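# Put three loose gears on the furnace tray, small end up

## Task

Set each of the three loose gears down in an unoccupied spot on the furnace tray with its smaller end pointing upward, then open the grippers so nothing is held at the finish.

## Robot and tools

Robot: two arms, left_arm and right_arm, each with six joints and a parallel gripper. Joint order for every list, in calls and results alike: waist, shoulder, elbow, wrist pitch, wrist yaw, wrist roll. On both arms the elbow, wrist pitch and wrist yaw have their sign flipped relative to the URDF. The stated ranges below use URDF signs: waist -2.880 to 2.880, shoulder 0.000 to 3.142, elbow 0.000 to 3.019, wrist pitch -1.693 to 1.571, wrist yaw -1.571 to 1.571, wrist roll -2.094 to 2.094. In the numbers you send and read, the elbow therefore runs -3.019 to 0 and the wrist pitch -1.571 to 1.693.

World frame (metres): origin on the table surface midway between the arms, +z up, +x out across the table, left_arm on the +y side. The arm names do not match the sides of any image. A gripper's fingers extend along its own +z and close along its y. The reported end-effector point sits between the pads, about 1 cm behind the tips, and it can be off from the true hand position, especially when the arm is stretched far.

Command row: 14 numbers, each in [-1, 1], always for both arms: left waist, shoulder, elbow, wrist pitch, wrist yaw, wrist roll, left opening, then the same seven for right_arm. The six joint numbers per arm are scaled offsets, not poses: 1.0 equals 1.264 rad (waist), 1.32 (shoulder), 1.276 (elbow), 1.83 (wrist pitch), 1.686 (wrist yaw), 2.022 (wrist roll). The opening is absolute: +1 fully open, -1 closed.

execute_actions(actions): a list of actions run in sequence; each action is a list of up to 15 rows, one row per 1/30 s step, and if fewer rows are given the final one repeats to fill 15 steps. Joint offsets in every row are measured from the angles at the start of that action (for the first action, the angles last reported), not from the preceding row. An empty list just returns state and pictures. An action that would push a joint outward by more than 0.019 rad beyond its range is refused for both arms; if the first action fails this, or any action is malformed, nothing in the call runs. A joint driven to its true end produces the line "joint sent to its limit"; lacking that line does not prove there is room left.

move(target, speed, blocking): target is one 14-number row; its joint offsets count from the "Joint positions" in the latest result showing them, and the finger values apply immediately. All joints follow paths that finish together, so the hand traces a curve and ignores obstacles and the other arm. speed (rad/s, 0.01 to 2, default 0.5) sets the top rate of the joint with the largest travel; paths last between 0.5 and 10 s. With blocking=false the call returns after 0.5 s while motion continues; you must call wait or stop before sending any other motion. The result adds a "move:" line: the ending (done, off_target, moving, held, fault; arms not named finished normally), limits=held or limits=none, and each arm's joint farthest from target. Faster moves and targets set deeper past a contact both mean harder impacts.

wait(seconds): 0 to 10; arms keep their last command and a running move continues, returning early if it ends. stop(): brakes a running move (needs some room; fingers keep moving). zoom_image(camera, region): camera is cam_high, cam_left_wrist or cam_right_wrist; region [x0, y0, x1, y1] in image pixels, origin top-left, at most 504 by 504. finished_scene(scene): ends the current scene, given its number, once the result must stay as it is; irreversible.

Results: a state line per arm with end_effector_position (m) and end_effector_quat_wxyz; Joint positions and Joint velocities per arm in joint order plus the finger-pad gap (m; 0.094 when fully open); Joint targets, the angles currently being driven toward; grip_measured, the measured opening on the command scale (each gripper may read up to about 1 mm off, consistently). "joint command not followed" means a clearance check altered some joint targets. MOTOR HOT appears from 85 °C; at 100 °C an OVER-TEMPERATURE FAULT drops that arm until it cools. FAULT lines mark arm stops.

Motion details: per control step each joint target stays within a lead of its measured angle (0.264 waist, 0.32 shoulder, 0.276 elbow, 0.33 wrist pitch, 0.186 wrist yaw, 0.522 wrist roll rad), and targets are scaled back if they would move the gripper more than 70 mm from where it is, so big offsets need several actions; finish leftover motion with new commands rather than waiting. Sending all-zero offsets lets an arm sag; correct by commanding back to the desired angles, then zeros. The robot keeps holding its last command while you compose a reply.

Gripping: to hold, command an opening roughly 0.03 below grip_measured (smaller margin grips lighter). Pad force tops out near 50 to 62 N; very thin parts get less. Holding loads warms motors.

Cameras (504x504 each): cam_high is fixed above the table near world (0.735, -0.102, 1.217) looking down; cam_left_wrist and cam_right_wrist are fisheye cameras on the hands, posed from joint readings. Calibration is approximate.

Avoid: dropping gears, knocking anything off the table, letting the arms collide or press each other, slamming or shoving hard. Held parts may be tugged and loose items nudged by outside disturbances.

Each tool is called after "Request:" as name([rows], argument=value, ...), one row to a line, values as JSON.

## Session

Request:
execute_actions(actions=[])

Scene clock: 0.00 s.
left_arm: end_effector_position=(+0.3538, +0.0072, +0.1764) grip_measured=+1.000 end_effector_quat_wxyz=(-0.182, +0.355, +0.777, -0.487) | right_arm: end_effector_position=(+0.0684, -0.7260, +0.3243) grip_measured=+1.000 end_effector_quat_wxyz=(-0.169, -0.288, +0.940, -0.075)
Joint names: [waist, shoulder, elbow, wrist pitch, wrist yaw, wrist roll]
Joint positions: left_arm=[-0.461  1.847 -1.428  1.632 -1.027  0.618  0.094] | right_arm=[-1.102  1.383 -1.495  1.565 -0.354 -1.78   0.094]
Joint velocities: left_arm=[-0.005 -0.005  0.002  0.017  0.037  0.022  0.   ] | right_arm=[-0.005 -0.015 -0.017  0.002  0.022 -0.037  0.   ]
Joint targets: left_arm=[-0.461 1.843 -1.451 1.633 -1.027 0.618] | right_arm=[-1.102 1.380 -1.524 1.563 -0.354 -1.780]
camera_calibration (this result's frames):
cam_left_wrist: T_world_to_cam=[[-0.375249, -0.261508, 0.88927, -0.027807], [-0.17474, 0.962134, 0.2092, 0.02236], [-0.910304, -0.076889, -0.406736, 0.519888], [0, 0, 0, 1]] pos_world=[0.466729, 0.0111886, 0.231507]
cam_right_wrist: T_world_to_cam=[[0.567543, -0.822691, 0.0327821, -0.646274], [-0.468398, -0.289872, 0.834612, -0.442289], [-0.677125, -0.489033, -0.549862, -0.00589124], [0, 0, 0, 1]] pos_world=[0.155632, -0.662773, 0.387087]

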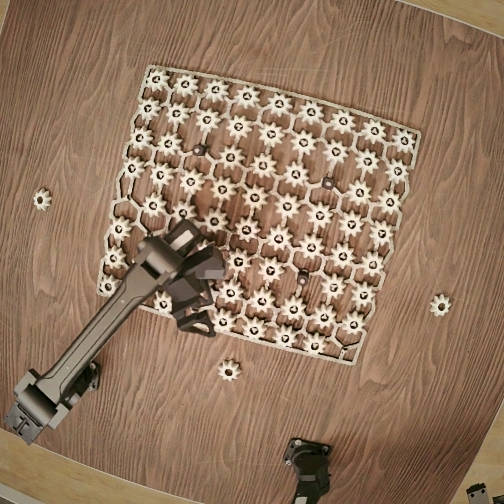

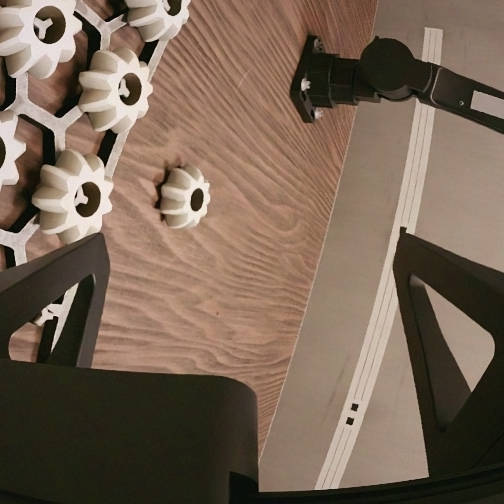

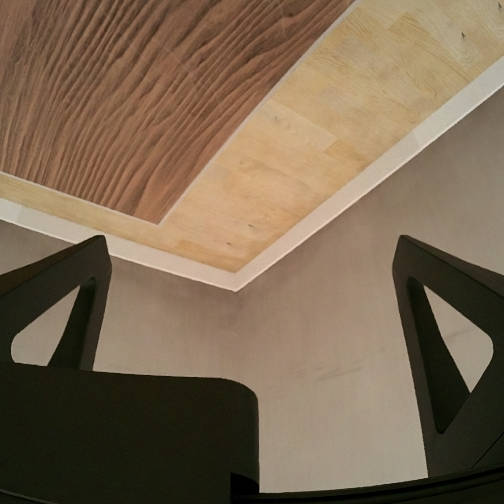

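Request:
zoom_image(camera="cam_high", region=[80,50,440,400])

Request:
zoom_image(camera="cam_high", region=[10,160,90,240])

Request:
zoom_image(camera="cam_high", region=[400,265,480,345])

Request:
zoom_image(camera="cam_high", region=[190,330,270,410])

Region (80, 50, 440, 400) of cam_high's 504x504 image, scaled by 1.400, with more detail than that image has; it fills the top 490 rows of this view, and the rest is white.

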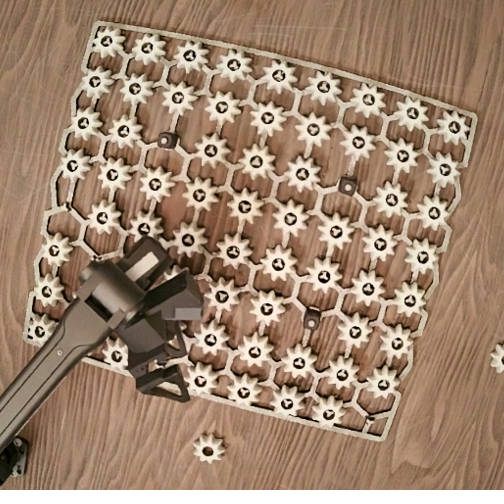

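Region (10, 160, 90, 240) of cam_high's 504x504 image, scaled by 6.300, with more detail than that image has.

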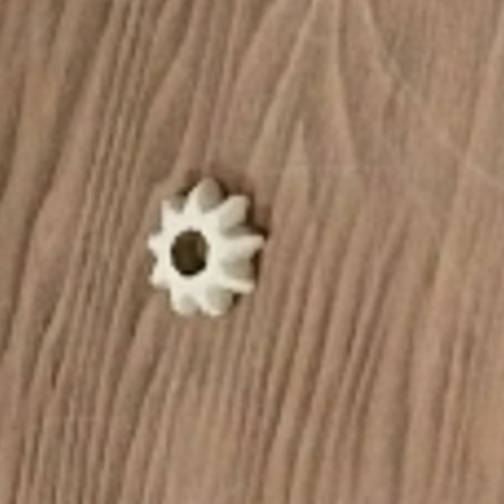

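Region (400, 265, 480, 345) of cam_high's 504x504 image, scaled by 6.300, with more detail than that image has.

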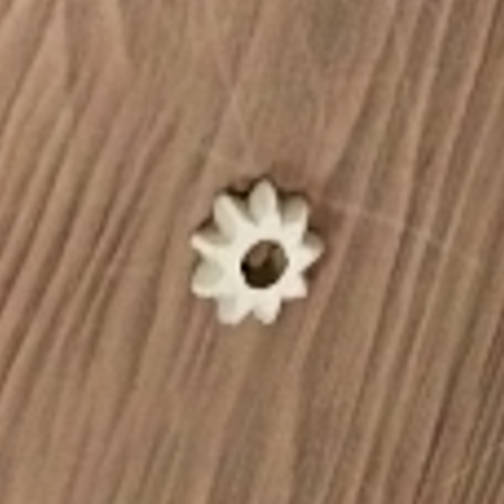

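Region (190, 330, 270, 410) of cam_high's 504x504 image, scaled by 6.300, with more detail than that image has.

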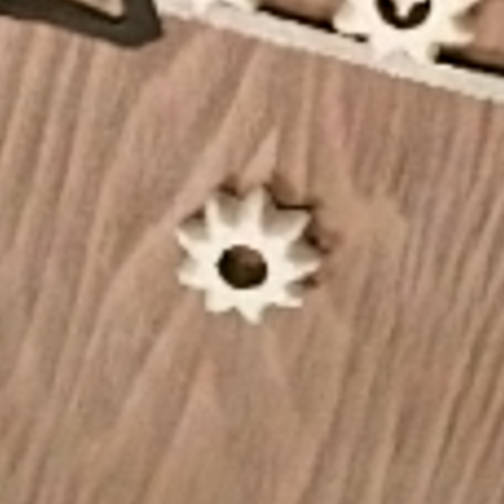

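Request:
move(target=[0.735,-0.099,-0.008,-0.2017,0.609,0.298,0.7,0.642,0.335,-0.066,-0.148,0.21,0.331,0.7], speed=1.0)

Scene clock: 5.80 s.
left_arm: end_effector_position=(+0.4893, +0.5736, +0.1256) grip_measured=+0.702 end_effector_quat_wxyz=(-0.008, +0.382, +0.924, -0.008) | right_arm: end_effector_position=(+0.4637, -0.4967, +0.1244) grip_measured=+0.702 end_effector_quat_wxyz=(-0.010, -0.378, +0.926, +0.009)
Joint names: [waist, shoulder, elbow, wrist pitch, wrist yaw, wrist roll]
Joint positions: left_arm=[ 0.476  1.747 -1.428  1.274  0.001  1.206  0.08 ] | right_arm=[-0.286  1.823 -1.531  1.306 -0.    -1.122  0.08 ]
Joint velocities: left_arm=[-0.005 -0.005 -0.007  0.002 -0.051  0.037 -0.   ] | right_arm=[ 0.005 -0.015  0.007  0.002  0.022  0.007 -0.001]
Joint targets: left_arm=[0.469 1.717 -1.438 1.262 0.000 1.221] | right_arm=[-0.291 1.826 -1.579 1.294 0.001 -1.111]
move: off_target (left_arm, right_arm); limits=none; left_arm: farthest joint: the shoulder, 0.031 radians from its target (0.131 radians at the start); right_arm: farthest joint: the elbow, 0.049 radians from its target (0.084 radians at the start)
camera_calibration (this result's frames):
cam_left_wrist: T_world_to_cam=[[-0.711487, -0.702078, 0.0295393, 0.741639], [-0.55061, 0.583121, 0.597326, -0.135709], [-0.436594, 0.408725, -0.801454, 0.205334], [0, 0, 0, 1]] pos_world=[0.542592, 0.515898, 0.223721]
cam_right_wrist: T_world_to_cam=[[0.701992, -0.711333, -0.0348277, -0.674035], [-0.560329, -0.581833, 0.589493, -0.0957276], [-0.43959, -0.394304, -0.807022, 0.232831], [0, 0, 0, 1]] pos_world=[0.521878, -0.443354, 0.220856]

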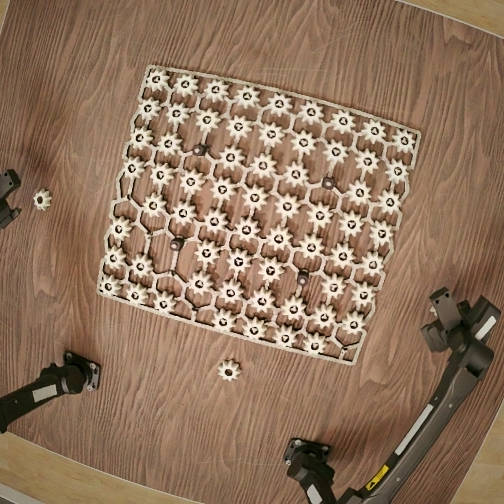

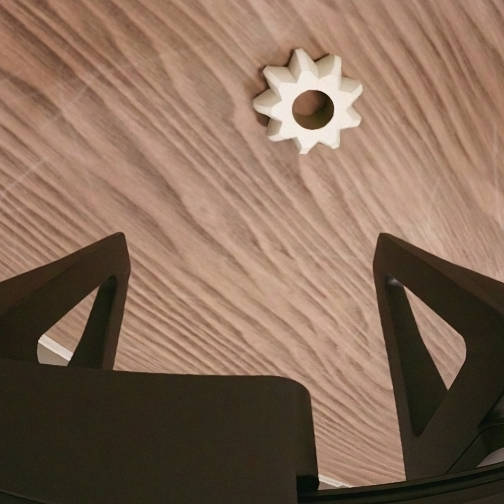

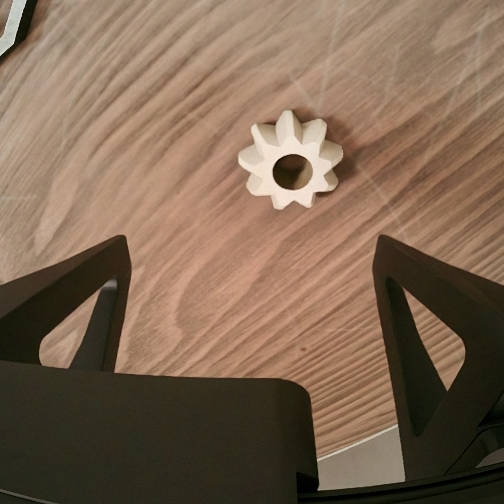

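Request:
zoom_image(camera="cam_high", region=[85,130,255,330])

Request:
zoom_image(camera="cam_high", region=[240,230,420,400])

Region (85, 130, 255, 330) of cam_high's 504x504 image, scaled by 2.520, with more detail than that image has; it fills the left 428 columns of this view, and the rest is white.

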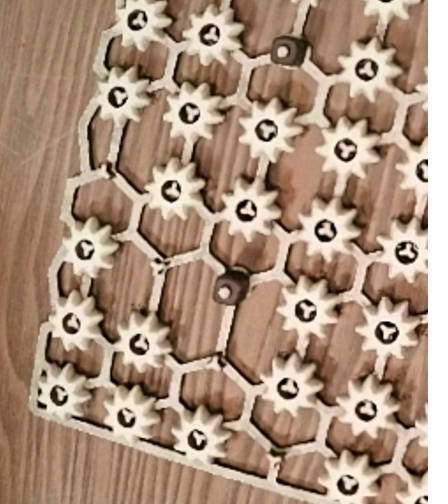

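Region (240, 230, 420, 400) of cam_high's 504x504 image, scaled by 2.800, with more detail than that image has.

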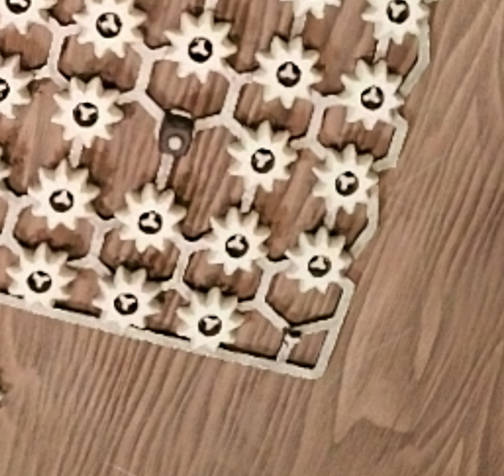

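Request:
zoom_image(camera="cam_left_wrist", region=[230,30,390,170])

Request:
zoom_image(camera="cam_right_wrist", region=[215,90,375,230])

Region (230, 30, 390, 170) of cam_left_wrist's 504x504 image, scaled by 3.150, with more detail than that image has; it fills the top 441 rows of this view, and the rest is white.

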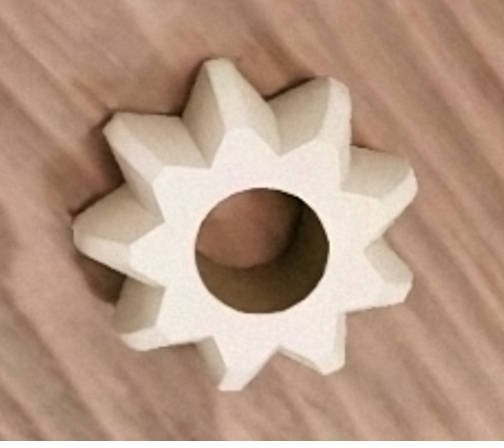

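Region (215, 90, 375, 230) of cam_right_wrist's 504x504 image, scaled by 3.150, with more detail than that image has; it fills the top 441 rows of this view, and the rest is white.

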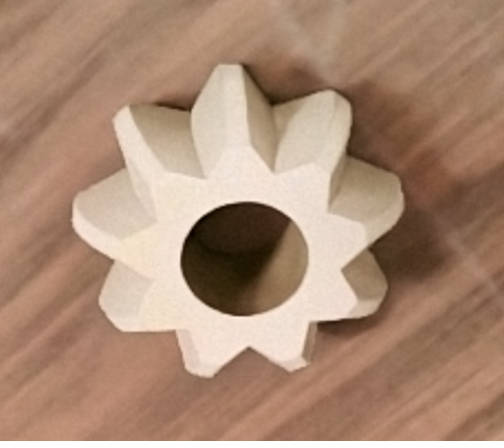

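Request:
move(target=[-0.051,-0.036,0.155,-0.125,0,-0.033,0.7,-0.038,0.0545,0.053,-0.103,0,0.072,0.7], speed=0.6)

Scene clock: 11.93 s.
left_arm: end_effector_position=(+0.4762, +0.5351, +0.0639) grip_measured=+0.702 end_effector_quat_wxyz=(+0.003, +0.386, +0.923, +0.004) | right_arm: end_effector_position=(+0.4647, -0.5242, +0.0627) grip_measured=+0.702 end_effector_quat_wxyz=(+0.002, -0.293, +0.956, -0.002)
Joint names: [waist, shoulder, elbow, wrist pitch, wrist yaw, wrist roll]
Joint positions: left_arm=[ 0.414  1.728 -1.225  1.059  0.001  1.154  0.08 ] | right_arm=[-0.332  1.887 -1.452  1.131 -0.    -0.989  0.08 ]
Joint velocities: left_arm=[ 0.005 -0.015 -0.002 -0.007 -0.007  0.007 -0.   ] | right_arm=[-0.005  0.005  0.022 -0.012 -0.051 -0.066  0.001]
Joint targets: left_arm=[0.411 1.700 -1.230 1.046 0.001 1.139] | right_arm=[-0.334 1.895 -1.463 1.117 -0.000 -0.977]
move: off_target (left_arm); limits=none; left_arm: farthest joint: the shoulder, 0.029 radians from its target (0.048 radians at the start); right_arm: farthest joint: the wrist pitch, 0.013 radians from its target (0.188 radians at the start)
camera_calibration (this result's frames):
cam_left_wrist: T_world_to_cam=[[-0.718047, -0.695994, -0.000730611, 0.708798], [-0.563219, 0.580448, 0.588102, -0.07557], [-0.408891, 0.422696, -0.808787, 0.14567], [0, 0, 0, 1]] pos_world=[0.525951, 0.475609, 0.162776]
cam_right_wrist: T_world_to_cam=[[0.563828, -0.825878, -0.00485769, -0.694156], [-0.672628, -0.462601, 0.577556, 0.0406347], [-0.479238, -0.322375, -0.816336, 0.229419], [0, 0, 0, 1]] pos_world=[0.528663, -0.480532, 0.160442]

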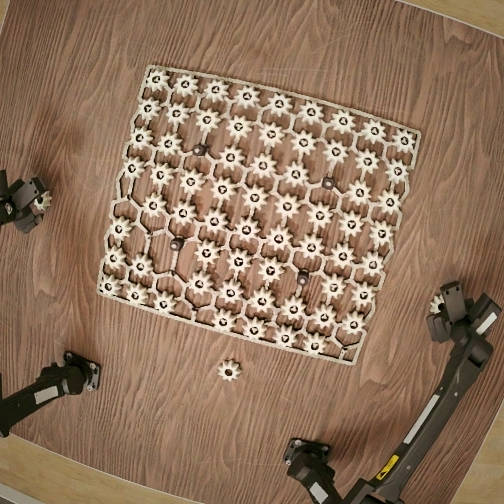

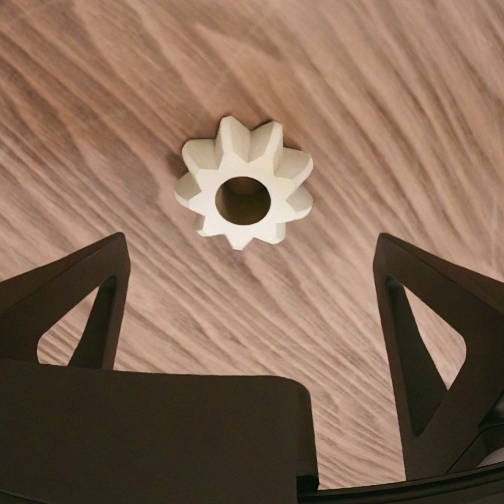

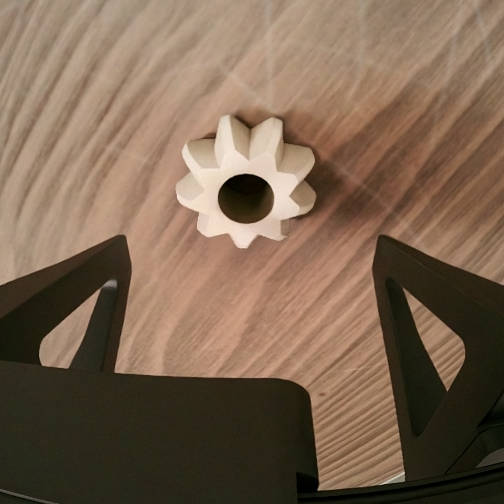

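Request:
move(target=[0.0095,0.064,0.020,-0.068,0,0,0.7,0.010,0.048,0.030,-0.0655,0,0,0.7], speed=0.2)

Scene clock: 15.27 s.
left_arm: end_effector_position=(+0.4854, +0.5385, +0.0244) grip_measured=+0.702 end_effector_quat_wxyz=(+0.010, +0.386, +0.922, +0.010) | right_arm: end_effector_position=(+0.4676, -0.5245, +0.0218) grip_measured=+0.702 end_effector_quat_wxyz=(+0.007, -0.293, +0.956, -0.006)
Joint names: [waist, shoulder, elbow, wrist pitch, wrist yaw, wrist roll]
Joint positions: left_arm=[ 0.414  1.795 -1.199  0.947  0.001  1.154  0.08 ] | right_arm=[-0.331  1.935 -1.407  1.024 -0.    -0.988  0.08 ]
Joint velocities: left_arm=[-0.005  0.005  0.012 -0.007 -0.022 -0.007  0.001] | right_arm=[-0.005 -0.015  0.002  0.012  0.007 -0.037  0.001]
Joint targets: left_arm=[0.426 1.813 -1.200 0.934 0.001 1.154] | right_arm=[-0.319 1.950 -1.414 1.010 -0.000 -0.988]
move: done; limits=none; left_arm: farthest joint: the shoulder, 0.018 radians from its target (0.084 radians at the start); right_arm: farthest joint: the shoulder, 0.015 radians from its target (0.064 radians at the start)
camera_calibration (this result's frames):
cam_left_wrist: T_world_to_cam=[[-0.717884, -0.695933, -0.0178829, 0.718117], [-0.57345, 0.576584, 0.581985, -0.0420206], [-0.394711, 0.428053, -0.813003, 0.106419], [0, 0, 0, 1]] pos_world=[0.533433, 0.478436, 0.123817]
cam_right_wrist: T_world_to_cam=[[0.564451, -0.825445, 0.00600002, -0.696535], [-0.679163, -0.460265, 0.571746, 0.070514], [-0.469183, -0.326798, -0.820409, 0.190354], [0, 0, 0, 1]] pos_world=[0.530361, -0.480289, 0.120031]

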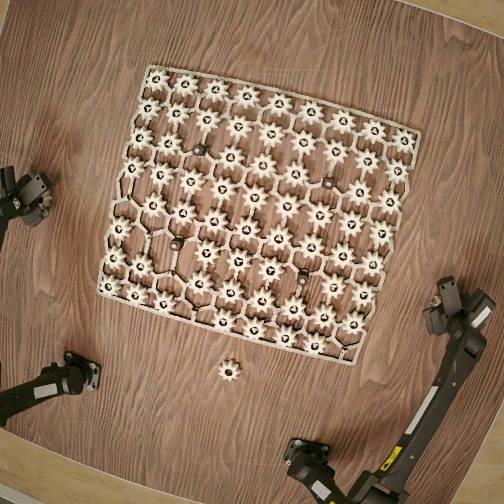

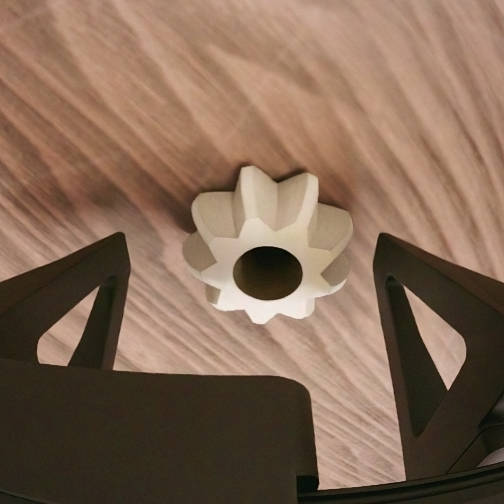

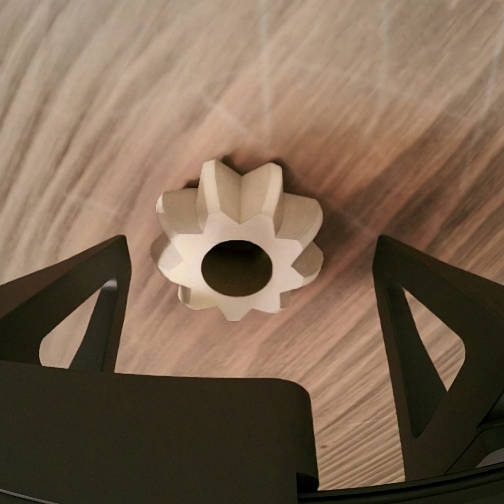

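Request:
execute_actions([
  [[0.010,0.014,0.000,-0.004,0,0,0.7,0.010,0.012,-0.004,-0.004,0,0,0.7],[0.011,0.016,0.001,-0.004,0,0,0.7,0.011,0.013,-0.004,-0.004,0,0,0.7],[0.012,0.018,0.002,-0.004,0,0,0.7,0.012,0.014,-0.003,-0.004,0,0,0.7],[0.013,0.019,0.002,-0.004,0,0,0.7,0.013,0.015,-0.003,-0.004,0,0,0.7],[0.013,0.020,0.003,-0.004,0,0,0.7,0.013,0.016,-0.002,-0.004,0,0,0.7],[0.014,0.021,0.003,-0.004,0,0,0.7,0.014,0.017,-0.002,-0.004,0,0,0.7],[0.014,0.022,0.003,-0.004,0,0,0.7,0.014,0.018,-0.002,-0.004,0,0,0.7],[0.014,0.023,0.003,-0.004,0,0,0.7,0.014,0.019,-0.002,-0.004,0,0,0.7]],
])

Scene clock: 17.13 s.
left_arm: end_effector_position=(+0.4842, +0.5405, +0.0225) grip_measured=+0.702 end_effector_quat_wxyz=(+0.008, +0.384, +0.923, +0.009) | right_arm: end_effector_position=(+0.4692, -0.5201, +0.0210) grip_measured=+0.702 end_effector_quat_wxyz=(+0.007, -0.297, +0.955, -0.006)
Joint names: [waist, shoulder, elbow, wrist pitch, wrist yaw, wrist roll]
Joint positions: left_arm=[ 0.419  1.799 -1.199  0.947  0.001  1.154  0.08 ] | right_arm=[-0.322  1.937 -1.407  1.024 -0.    -0.988  0.08 ]
Joint velocities: left_arm=[-0.005  0.005  0.002 -0.017 -0.007 -0.007  0.001] | right_arm=[-0.015  0.005  0.017 -0.002  0.007 -0.022  0.   ]
Joint targets: left_arm=[0.432 1.825 -1.195 0.939 0.001 1.154] | right_arm=[-0.313 1.960 -1.410 1.016 -0.000 -0.988]
camera_calibration (this result's frames):
cam_left_wrist: T_world_to_cam=[[-0.714754, -0.699235, -0.0140327, 0.718748], [-0.5738, 0.574827, 0.583376, -0.0416089], [-0.399851, 0.425022, -0.812081, 0.107591], [0, 0, 0, 1]] pos_world=[0.532873, 0.480763, 0.121732]
cam_right_wrist: T_world_to_cam=[[0.571366, -0.820682, 0.0047224, -0.694574], [-0.674467, -0.466276, 0.572434, 0.0687415], [-0.467585, -0.330255, -0.819937, 0.189314], [0, 0, 0, 1]] pos_world=[0.53174, -0.475449, 0.119155]

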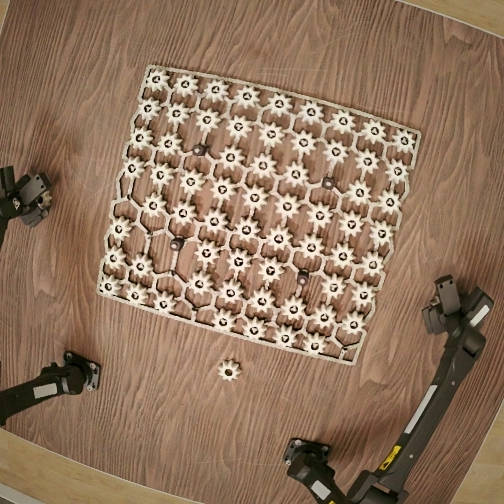

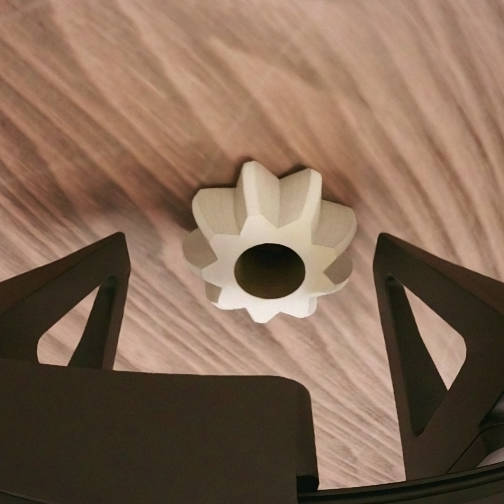

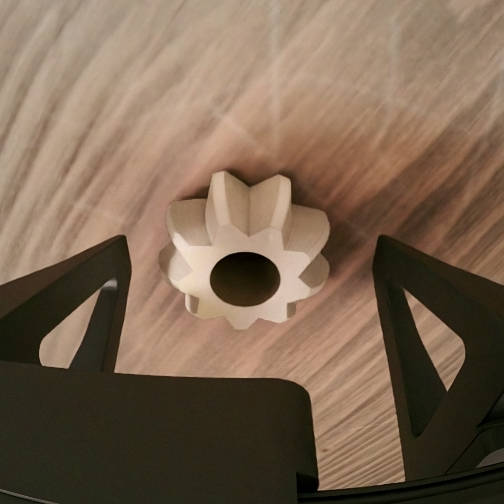

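Request:
execute_actions([
  [[0.004,0.020,0.004,0.0,0,0,0.7,-0.004,0.018,0.0,0.0,0,0,0.7],[0.004,0.021,0.005,0.002,0,0,0.7,-0.006,0.019,0.001,0.002,0,0,0.7],[0.004,0.022,0.006,0.003,0,0,0.7,-0.008,0.020,0.002,0.003,0,0,0.7],[0.004,0.023,0.007,0.004,0,0,0.7,-0.009,0.021,0.003,0.004,0,0,0.7],[0.004,0.024,0.008,0.005,0,0,0.7,-0.010,0.022,0.004,0.005,0,0,0.7],[0.004,0.025,0.009,0.006,0,0,0.7,-0.011,0.023,0.005,0.006,0,0,0.7],[0.004,0.026,0.010,0.007,0,0,0.7,-0.011,0.024,0.006,0.007,0,0,0.7],[0.004,0.027,0.010,0.007,0,0,0.7,-0.011,0.024,0.006,0.007,0,0,0.7],[0.004,0.028,0.010,0.007,0,0,0.7,-0.011,0.025,0.006,0.007,0,0,0.7]],
])

Scene clock: 19.80 s.
left_arm: end_effector_position=(+0.4770, +0.5378, +0.0126) grip_measured=+0.702 end_effector_quat_wxyz=(-0.002, +0.384, +0.923, -0.001) | right_arm: end_effector_position=(+0.4617, -0.5191, +0.0102) grip_measured=+0.702 end_effector_quat_wxyz=(-0.004, -0.296, +0.955, +0.003)
Joint names: [waist, shoulder, elbow, wrist pitch, wrist yaw, wrist roll]
Joint positions: left_arm=[ 0.419  1.812 -1.187  0.949  0.001  1.154  0.08 ] | right_arm=[-0.326  1.95  -1.395  1.026 -0.    -0.988  0.08 ]
Joint velocities: left_arm=[ 0.005 -0.005 -0.012 -0.002  0.037  0.007 -0.   ] | right_arm=[-0.015 -0.005  0.007 -0.007  0.066 -0.007 -0.001]
Joint targets: left_arm=[0.424 1.836 -1.186 0.960 0.001 1.154] | right_arm=[-0.336 1.970 -1.400 1.037 -0.000 -0.988]
camera_calibration (this result's frames):
cam_left_wrist: T_world_to_cam=[[-0.71479, -0.699249, 0.0111715, 0.711317], [-0.558722, 0.580602, 0.592225, -0.0488153], [-0.4206, 0.417075, -0.805695, 0.112026], [0, 0, 0, 1]] pos_world=[0.528287, 0.479007, 0.111222]
cam_right_wrist: T_world_to_cam=[[0.568379, -0.822571, -0.0179544, -0.68881], [-0.661558, -0.469879, 0.584426, 0.062362], [-0.489168, -0.320298, -0.811248, 0.192387], [0, 0, 0, 1]] pos_world=[0.526871, -0.475671, 0.10726]

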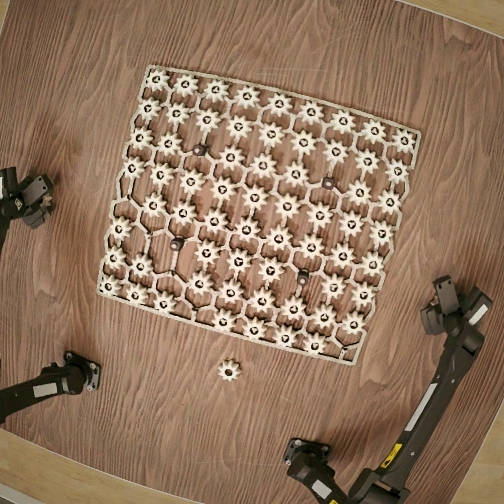

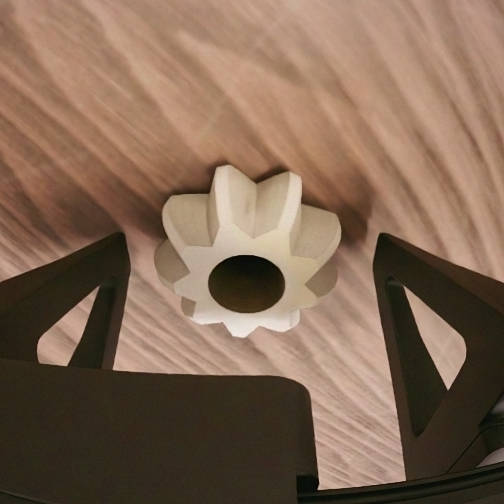

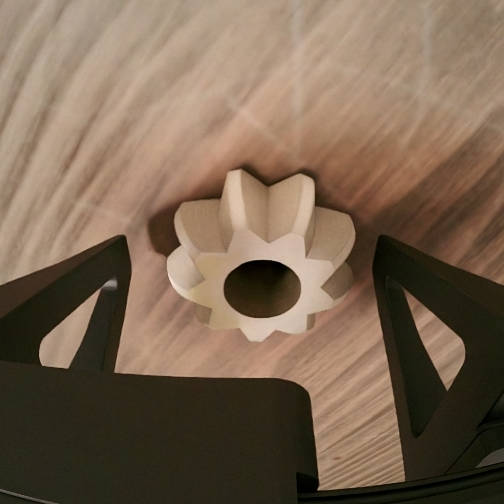

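Request:
execute_actions([
  [[0,0,0,0,0,0,0.66,0,-0.003,0,0,0,0,0.66],[0,0,0,0,0,0,0.62,0,-0.006,0,0,0,0,0.62],[0,0,0,0,0,0,0.58,0,-0.009,0,0,0,0,0.58],[0,0,0,0,0,0,0.54,0,-0.012,0,0,0,0,0.54],[0,0,0,0,0,0,0.50,0,-0.014,0,0,0,0,0.50],[0,0,0,0,0,0,0.47,0,-0.014,0,0,0,0,0.47],[0,0,0,0,0,0,0.44,0,-0.014,0,0,0,0,0.44],[0,0,0,0,0,0,0.41,0,-0.014,0,0,0,0,0.41],[0,0,0,0,0,0,0.38,0,-0.014,0,0,0,0,0.38],[0,0,0,0,0,0,0.36,0,-0.014,0,0,0,0,0.36],[0,0,0,0,0,0,0.34,0,-0.014,0,0,0,0,0.34],[0,0,0,0,0,0,0.32,0,-0.014,0,0,0,0,0.32],[0,0,0,0,0,0,0.30,0,-0.014,0,0,0,0,0.30],[0,0,0,0,0,0,0.28,0,-0.014,0,0,0,0,0.28],[0,0,0,0,0,0,0.26,0,-0.014,0,0,0,0,0.26]],
  [[0,0,0,0,0,0,0.25,0,-0.014,0,0,0,0,0.25],[0,0,0,0,0,0,0.24,0,-0.014,0,0,0,0,0.24],[0,0,0,0,0,0,0.23,0,-0.014,0,0,0,0,0.23],[0,0,0,0,0,0,0.22,0,-0.014,0,0,0,0,0.22],[0,0,0,0,0,0,0.21,0,-0.014,0,0,0,0,0.21],[0,0,0,0,0,0,0.20,0,-0.014,0,0,0,0,0.20],[0,0,0,0,0,0,0.19,0,-0.014,0,0,0,0,0.19],[0,0,0,0,0,0,0.18,0,-0.014,0,0,0,0,0.18],[0,0,0,0,0,0,0.17,0,-0.014,0,0,0,0,0.17],[0,0,0,0,0,0,0.16,0,-0.014,0,0,0,0,0.16],[0,0,0,0,0,0,0.15,0,-0.014,0,0,0,0,0.15],[0,0,0,0,0,0,0.14,0,-0.014,0,0,0,0,0.14],[0,0,0,0,0,0,0.13,0,-0.014,0,0,0,0,0.13],[0,0,0,0,0,0,0.12,0,-0.014,0,0,0,0,0.12],[0,0,0,0,0,0,0.12,0,-0.014,0,0,0,0,0.12]],
])

Scene clock: 21.80 s.
left_arm: end_effector_position=(+0.4771, +0.5377, +0.0126) grip_measured=+0.168 end_effector_quat_wxyz=(-0.002, +0.384, +0.923, -0.001) | right_arm: end_effector_position=(+0.4615, -0.5192, +0.0101) grip_measured=+0.190 end_effector_quat_wxyz=(-0.004, -0.296, +0.955, +0.003)
Joint names: [waist, shoulder, elbow, wrist pitch, wrist yaw, wrist roll]
Joint positions: left_arm=[ 0.419  1.812 -1.187  0.949  0.001  1.154  0.055] | right_arm=[-0.326  1.95  -1.395  1.026 -0.001 -0.988  0.056]
Joint velocities: left_arm=[-0.005 -0.015  0.007 -0.002 -0.007  0.051  0.001] | right_arm=[ 0.015 -0.015  0.022  0.012  0.051  0.125  0.001]
Joint targets: left_arm=[0.419 1.812 -1.187 0.949 0.001 1.154] | right_arm=[-0.326 1.931 -1.395 1.026 -0.001 -0.988]
camera_calibration (this result's frames):
cam_left_wrist: T_world_to_cam=[[-0.714791, -0.699246, 0.0113231, 0.711288], [-0.558804, 0.580812, 0.591942, -0.0488371], [-0.42049, 0.416788, -0.805901, 0.112167], [0, 0, 0, 1]] pos_world=[0.528297, 0.478981, 0.11125]
cam_right_wrist: T_world_to_cam=[[0.568374, -0.822576, -0.0178566, -0.688742], [-0.661179, -0.469556, 0.585115, 0.062256], [-0.489686, -0.320758, -0.810754, 0.192163], [0, 0, 0, 1]] pos_world=[0.526725, -0.475673, 0.107071]

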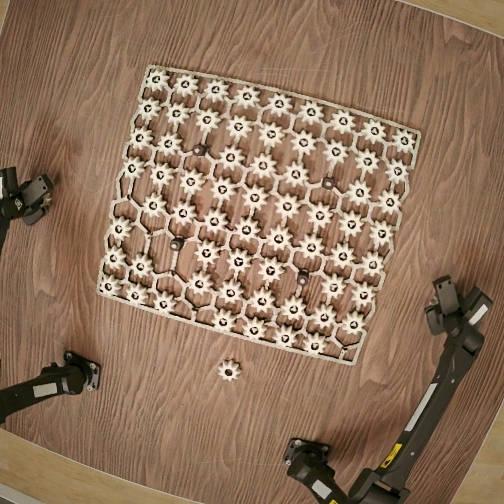

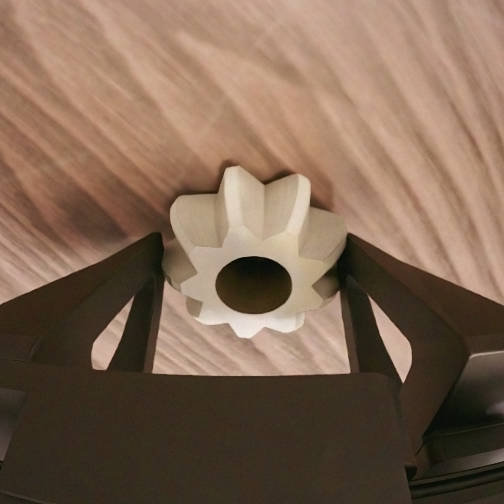

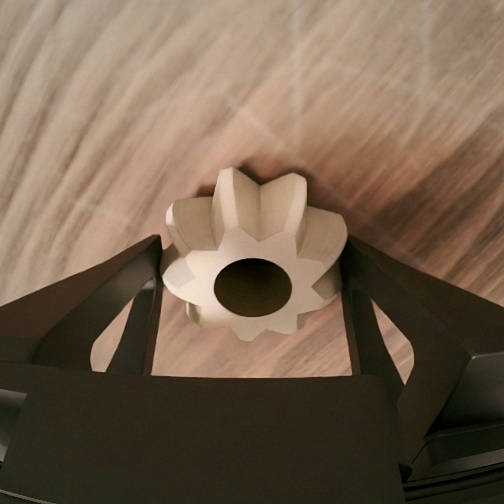

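Request:
execute_actions([
  [[0,-0.010,-0.015,0.000,0,0,0.11,0,-0.020,-0.015,0.000,0,0,0.12],[0,-0.018,-0.026,0.000,0,0,0.11,0,-0.026,-0.028,0.000,0,0,0.12],[0,-0.025,-0.034,0.003,0,0,0.11,0,-0.031,-0.038,0.003,0,0,0.12],[0,-0.031,-0.040,0.008,0,0,0.11,0,-0.035,-0.044,0.008,0,0,0.12],[0,-0.037,-0.044,0.014,0,0,0.11,0,-0.039,-0.049,0.013,0,0,0.12],[0,-0.043,-0.047,0.020,0,0,0.11,0,-0.043,-0.054,0.019,0,0,0.12],[0,-0.049,-0.050,0.026,0,0,0.11,0,-0.047,-0.059,0.025,0,0,0.12],[0,-0.055,-0.053,0.032,0,0,0.11,0,-0.051,-0.064,0.031,0,0,0.12],[0,-0.061,-0.056,0.038,0,0,0.11,0,-0.055,-0.069,0.037,0,0,0.12],[0,-0.067,-0.059,0.044,0,0,0.11,0,-0.059,-0.074,0.043,0,0,0.12],[0,-0.073,-0.062,0.050,0,0,0.11,0,-0.063,-0.078,0.049,0,0,0.12],[0,-0.078,-0.065,0.056,0,0,0.11,0,-0.067,-0.082,0.054,0,0,0.12],[0,-0.082,-0.068,0.061,0,0,0.11,0,-0.071,-0.086,0.059,0,0,0.12],[0,-0.085,-0.070,0.065,0,0,0.11,0,-0.074,-0.089,0.062,0,0,0.12],[0,-0.087,-0.072,0.067,0,0,0.11,0,-0.076,-0.090,0.064,0,0,0.12]],
])

Scene clock: 24.30 s.
left_arm: end_effector_position=(+0.4663, +0.5336, +0.0412) grip_measured=+0.168 end_effector_quat_wxyz=(-0.014, +0.384, +0.923, -0.013) | right_arm: end_effector_position=(+0.4590, -0.5181, +0.0375) grip_measured=+0.190 end_effector_quat_wxyz=(-0.014, -0.296, +0.955, +0.011)
Joint names: [waist, shoulder, elbow, wrist pitch, wrist yaw, wrist roll]
Joint positions: left_arm=[ 0.419  1.763 -1.205  1.05   0.001  1.154  0.055] | right_arm=[-0.326  1.922 -1.433  1.118 -0.001 -0.988  0.056]
Joint velocities: left_arm=[-0.005 -0.249 -0.129  0.193 -0.037 -0.007 -0.   ] | right_arm=[ 0.005 -0.181 -0.12   0.198  0.007 -0.066  0.001]
Joint targets: left_arm=[0.419 1.697 -1.279 1.072 0.001 1.154] | right_arm=[-0.326 1.853 -1.506 1.142 -0.001 -0.988]
camera_calibration (this result's frames):
cam_left_wrist: T_world_to_cam=[[-0.713938, -0.69892, 0.0424645, 0.698586], [-0.539871, 0.588063, 0.602263, -0.0824672], [-0.445906, 0.407053, -0.797167, 0.149074], [0, 0, 0, 1]] pos_world=[0.520699, 0.476071, 0.138839]
cam_right_wrist: T_world_to_cam=[[0.567699, -0.822301, -0.0392441, -0.684682], [-0.647204, -0.475261, 0.596032, 0.0352084], [-0.508769, -0.312968, -0.802001, 0.225971], [0, 0, 0, 1]] pos_world=[0.526447, -0.475559, 0.133374]

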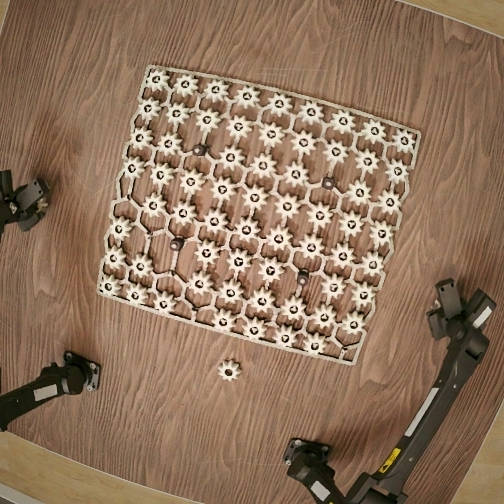

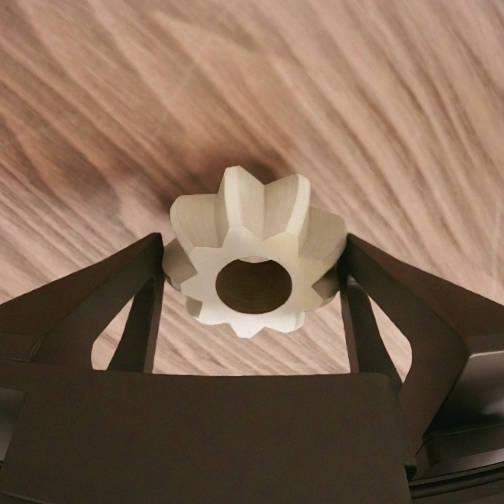

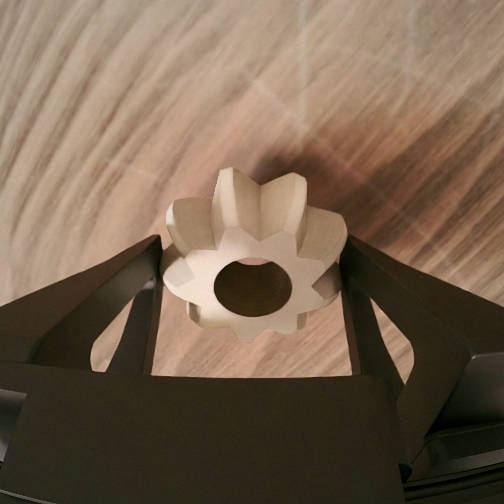

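Request:
move(target=[-0.418,-0.0235,-0.179,0.082,0,-0.252,0.11,0.331,-0.470,0.436,-0.007,0,0.127,0.12], speed=0.6)

Scene clock: 26.97 s.
left_arm: end_effector_position=(+0.5264, +0.2746, +0.1140) grip_measured=+0.168 end_effector_quat_wxyz=(+0.011, +0.404, +0.915, +0.002) | right_arm: end_effector_position=(+0.2878, -0.3014, +0.0962) grip_measured=+0.190 end_effector_quat_wxyz=(-0.006, -0.378, +0.926, +0.002)
Joint names: [waist, shoulder, elbow, wrist pitch, wrist yaw, wrist roll]
Joint positions: left_arm=[-0.121  1.73  -1.372  1.191 -0.001  0.658  0.055] | right_arm=[ 0.095  1.324 -0.856  1.116 -0.001 -0.743  0.056]
Joint velocities: left_arm=[ 0.005 -0.005 -0.012  0.017  0.022 -0.022 -0.001] | right_arm=[ 0.005  0.005 -0.007  0.002 -0.037  0.051  0.   ]
Joint targets: left_arm=[-0.109 1.732 -1.433 1.200 0.001 0.644] | right_arm=[0.093 1.302 -0.877 1.105 -0.001 -0.731]
move: off_target (left_arm, right_arm); limits=none; left_arm: farthest joint: the elbow, 0.062 radians from its target (0.206 radians at the start); right_arm: farthest joint: the shoulder, 0.022 radians from its target (0.589 radians at the start)
camera_calibration (this result's frames):
cam_left_wrist: T_world_to_cam=[[-0.745354, -0.66665, -0.0050053, 0.570435], [-0.547277, 0.607567, 0.57563, 0.0599959], [-0.380703, 0.431788, -0.817695, 0.30052], [0, 0, 0, 1]] pos_world=[0.572419, 0.214068, 0.214053]
cam_right_wrist: T_world_to_cam=[[0.703209, -0.710753, -0.0181139, -0.414365], [-0.567287, -0.576259, 0.588311, -0.0602503], [-0.428582, -0.40343, -0.808432, 0.204039], [0, 0, 0, 1]] pos_world=[0.344653, -0.246915, 0.192892]

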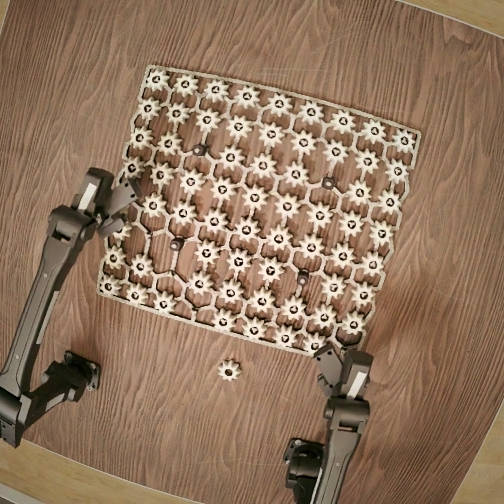

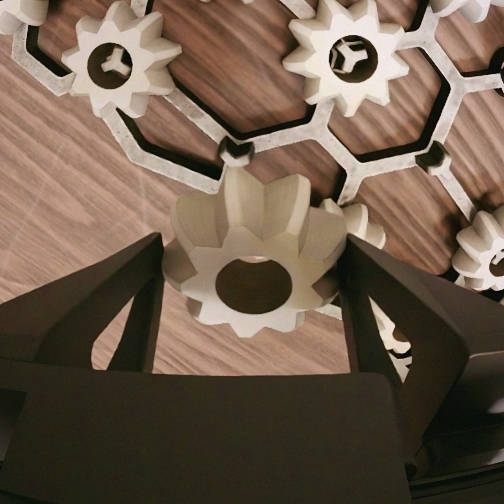

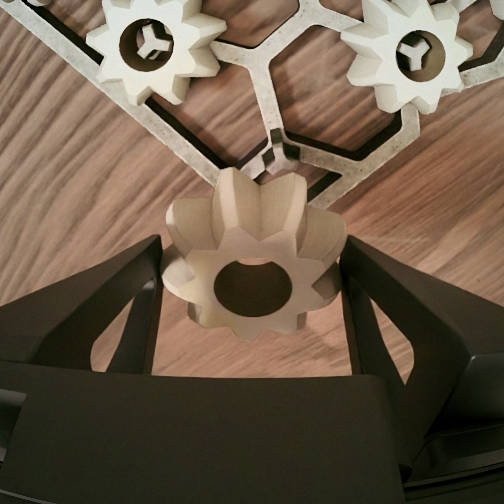

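Request:
zoom_image(camera="cam_right_wrist", region=[90,0,490,200])

Request:
zoom_image(camera="cam_left_wrist", region=[60,0,480,210])

Region (90, 0, 490, 200) of cam_right_wrist's 504x504 image, scaled by 1.260, with more detail than that image has.

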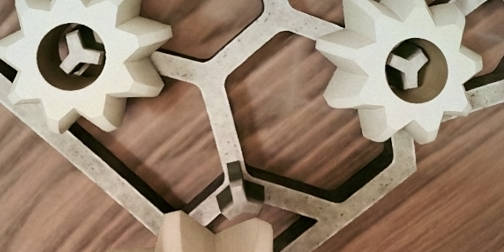

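Region (60, 0, 480, 210) of cam_left_wrist's 504x504 image, scaled by 1.200, with more detail than that image has.

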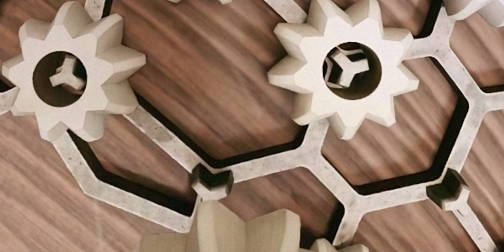

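Request:
zoom_image(camera="cam_left_wrist", region=[200,120,280,180])

Request:
zoom_image(camera="cam_right_wrist", region=[240,120,320,180])

Region (200, 120, 280, 180) of cam_left_wrist's 504x504 image, scaled by 6.300, with more detail than that image has; it fills the top 378 rows of this view, and the rest is white.

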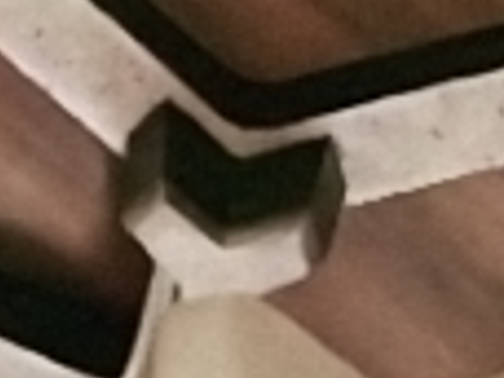

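Region (240, 120, 320, 180) of cam_right_wrist's 504x504 image, scaled by 6.300, with more detail than that image has; it fills the top 378 rows of this view, and the rest is white.

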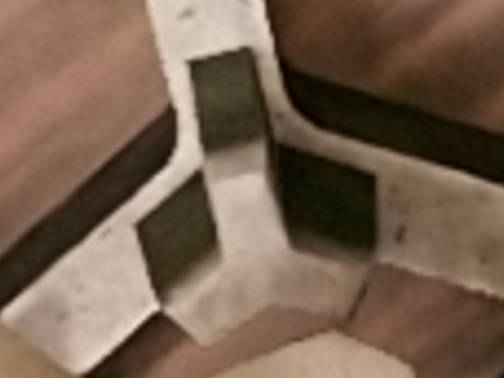

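Request:
move(target=[0.022,0.075,0.035,-0.067,0,0,0.11,-0.017,0.075,0.0216,-0.0876,0,0,0.12], speed=0.2)

Scene clock: 32.30 s.
left_arm: end_effector_position=(+0.5282, +0.2830, +0.0492) grip_measured=+0.168 end_effector_quat_wxyz=(-0.007, +0.396, +0.918, -0.002) | right_arm: end_effector_position=(+0.3004, -0.3046, +0.0523) grip_measured=+0.190 end_effector_quat_wxyz=(-0.002, -0.373, +0.928, -0.000)
Joint names: [waist, shoulder, elbow, wrist pitch, wrist yaw, wrist roll]
Joint positions: left_arm=[-0.104  1.823 -1.317  1.08  -0.001  0.658  0.055] | right_arm=[ 0.084  1.419 -0.815  0.97  -0.001 -0.742  0.056]
Joint velocities: left_arm=[ 0.015 -0.015  0.007  0.002  0.022 -0.007 -0.001] | right_arm=[ 0.005 -0.015  0.007 -0.007  0.022  0.022  0.001]
Joint targets: left_arm=[-0.093 1.829 -1.327 1.068 -0.001 0.659] | right_arm=[0.074 1.423 -0.828 0.956 -0.001 -0.742]
move: done; limits=none; left_arm: farthest joint: the wrist pitch, 0.012 radians from its target (0.122 radians at the start); right_arm: farthest joint: the elbow, 0.014 radians from its target (0.027 radians at the start)
camera_calibration (this result's frames):
cam_left_wrist: T_world_to_cam=[[-0.733552, -0.679386, 0.0183531, 0.573294], [-0.535705, 0.594612, 0.599546, 0.089536], [-0.418236, 0.429967, -0.80013, 0.264097], [0, 0, 0, 1]] pos_world=[0.578961, 0.222696, 0.147109]
cam_right_wrist: T_world_to_cam=[[0.695453, -0.718485, -0.0111159, -0.426736], [-0.579655, -0.570081, 0.582244, -0.0232405], [-0.424671, -0.39848, -0.812938, 0.173186], [0, 0, 0, 1]] pos_world=[0.35685, -0.250841, 0.149578]

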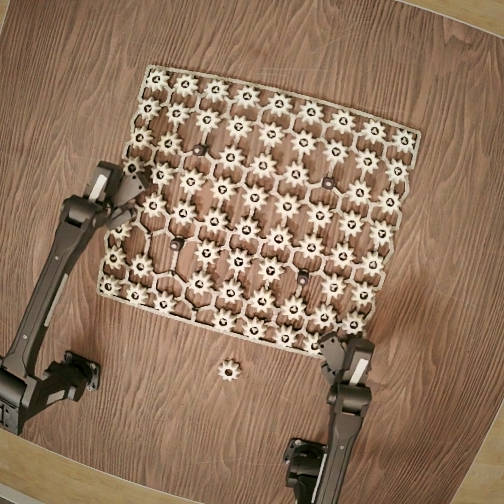

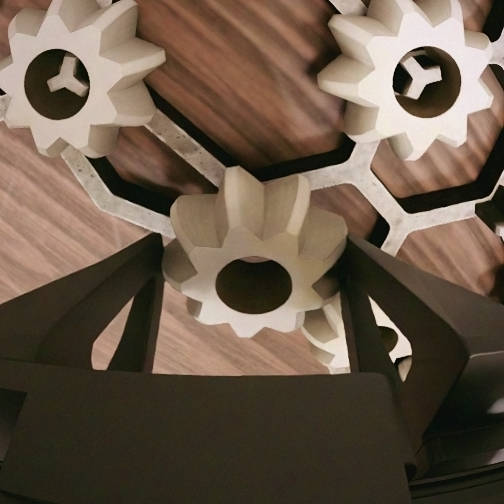

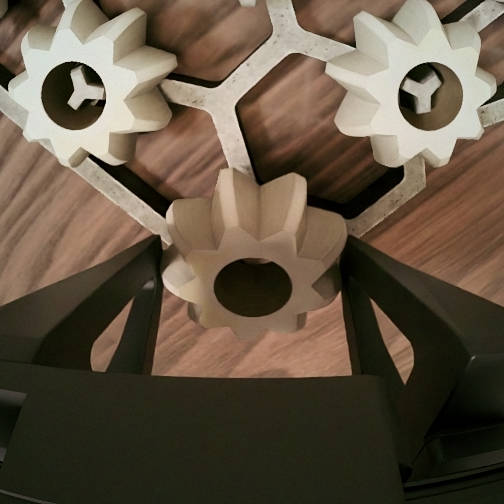

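Request:
execute_actions([
  [[0.003,0.006,-0.006,-0.009,0,0,0.11,-0.004,0.003,-0.010,-0.008,0,0,0.12],[0.003,0.008,-0.005,-0.011,0,0,0.11,-0.004,0.004,-0.009,-0.009,0,0,0.12],[0.003,0.010,-0.004,-0.013,0,0,0.11,-0.004,0.005,-0.008,-0.010,0,0,0.12],[0.003,0.012,-0.003,-0.015,0,0,0.11,-0.004,0.005,-0.007,-0.011,0,0,0.12],[0.003,0.014,-0.002,-0.016,0,0,0.11,-0.004,0.006,-0.006,-0.012,0,0,0.12],[0.003,0.015,-0.001,-0.017,0,0,0.11,-0.004,0.006,-0.005,-0.013,0,0,0.12],[0.003,0.016,0.000,-0.018,0,0,0.11,-0.004,0.007,-0.004,-0.014,0,0,0.12],[0.003,0.017,0.001,-0.019,0,0,0.11,-0.004,0.007,-0.003,-0.015,0,0,0.12],[0.003,0.018,0.002,-0.020,0,0,0.11,-0.004,0.008,-0.002,-0.016,0,0,0.12],[0.003,0.019,0.003,-0.021,0,0,0.11,-0.004,0.008,-0.001,-0.017,0,0,0.12],[0.003,0.020,0.004,-0.022,0,0,0.11,-0.004,0.009,0.000,-0.018,0,0,0.12],[0.003,0.021,0.005,-0.023,0,0,0.11,-0.004,0.009,0.000,-0.019,0,0,0.12],[0.003,0.022,0.005,-0.024,0,0,0.11,-0.004,0.010,0.001,-0.020,0,0,0.12],[0.003,0.022,0.005,-0.024,0,0,0.11,-0.004,0.010,0.001,-0.020,0,0,0.12],[0.003,0.022,0.005,-0.024,0,0,0.11,-0.004,0.010,0.001,-0.020,0,0,0.12]],
])

Scene clock: 35.57 s.
left_arm: end_effector_position=(+0.5305, +0.2827, +0.0377) grip_measured=+0.168 end_effector_quat_wxyz=(-0.004, +0.396, +0.918, -0.001) | right_arm: end_effector_position=(+0.2991, -0.3047, +0.0467) grip_measured=+0.190 end_effector_quat_wxyz=(+0.000, -0.373, +0.928, -0.001)
Joint names: [waist, shoulder, elbow, wrist pitch, wrist yaw, wrist roll]
Joint positions: left_arm=[-0.104  1.839 -1.306  1.046 -0.001  0.658  0.055] | right_arm=[ 0.084  1.423 -0.801  0.948 -0.001 -0.742  0.056]
Joint velocities: left_arm=[-0.015  0.034 -0.002 -0.042  0.037 -0.066  0.001] | right_arm=[ 0.005  0.005  0.017 -0.012 -0.022  0.022  0.   ]
Joint targets: left_arm=[-0.100 1.852 -1.311 1.036 -0.001 0.658] | right_arm=[0.079 1.432 -0.814 0.933 -0.001 -0.742]
camera_calibration (this result's frames):
cam_left_wrist: T_world_to_cam=[[-0.733667, -0.679367, 0.0138724, 0.575152], [-0.539981, 0.59529, 0.595021, 0.100105], [-0.412496, 0.429057, -0.80359, 0.25335], [0, 0, 0, 1]] pos_world=[0.580531, 0.222447, 0.136046]
cam_right_wrist: T_world_to_cam=[[0.695491, -0.718484, -0.00852521, -0.426087], [-0.581871, -0.570131, 0.57998, -0.019932], [-0.421567, -0.39841, -0.814586, 0.167223], [0, 0, 0, 1]] pos_world=[0.355237, -0.250877, 0.144145]

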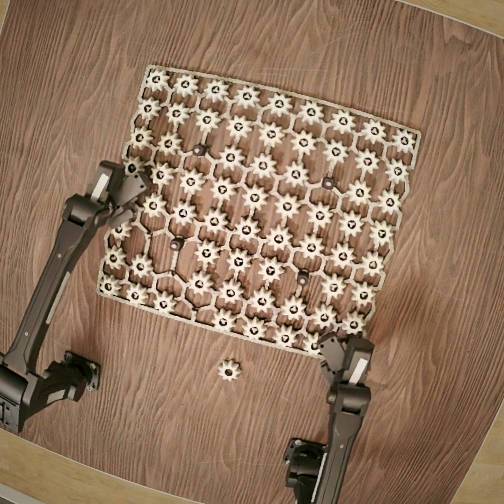

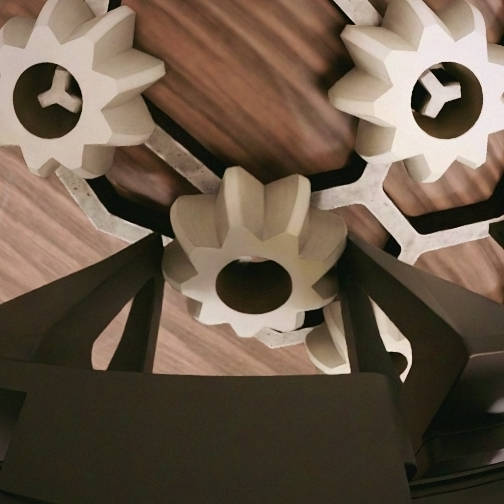

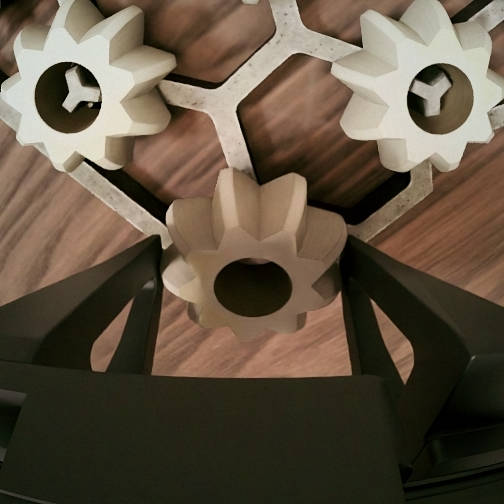

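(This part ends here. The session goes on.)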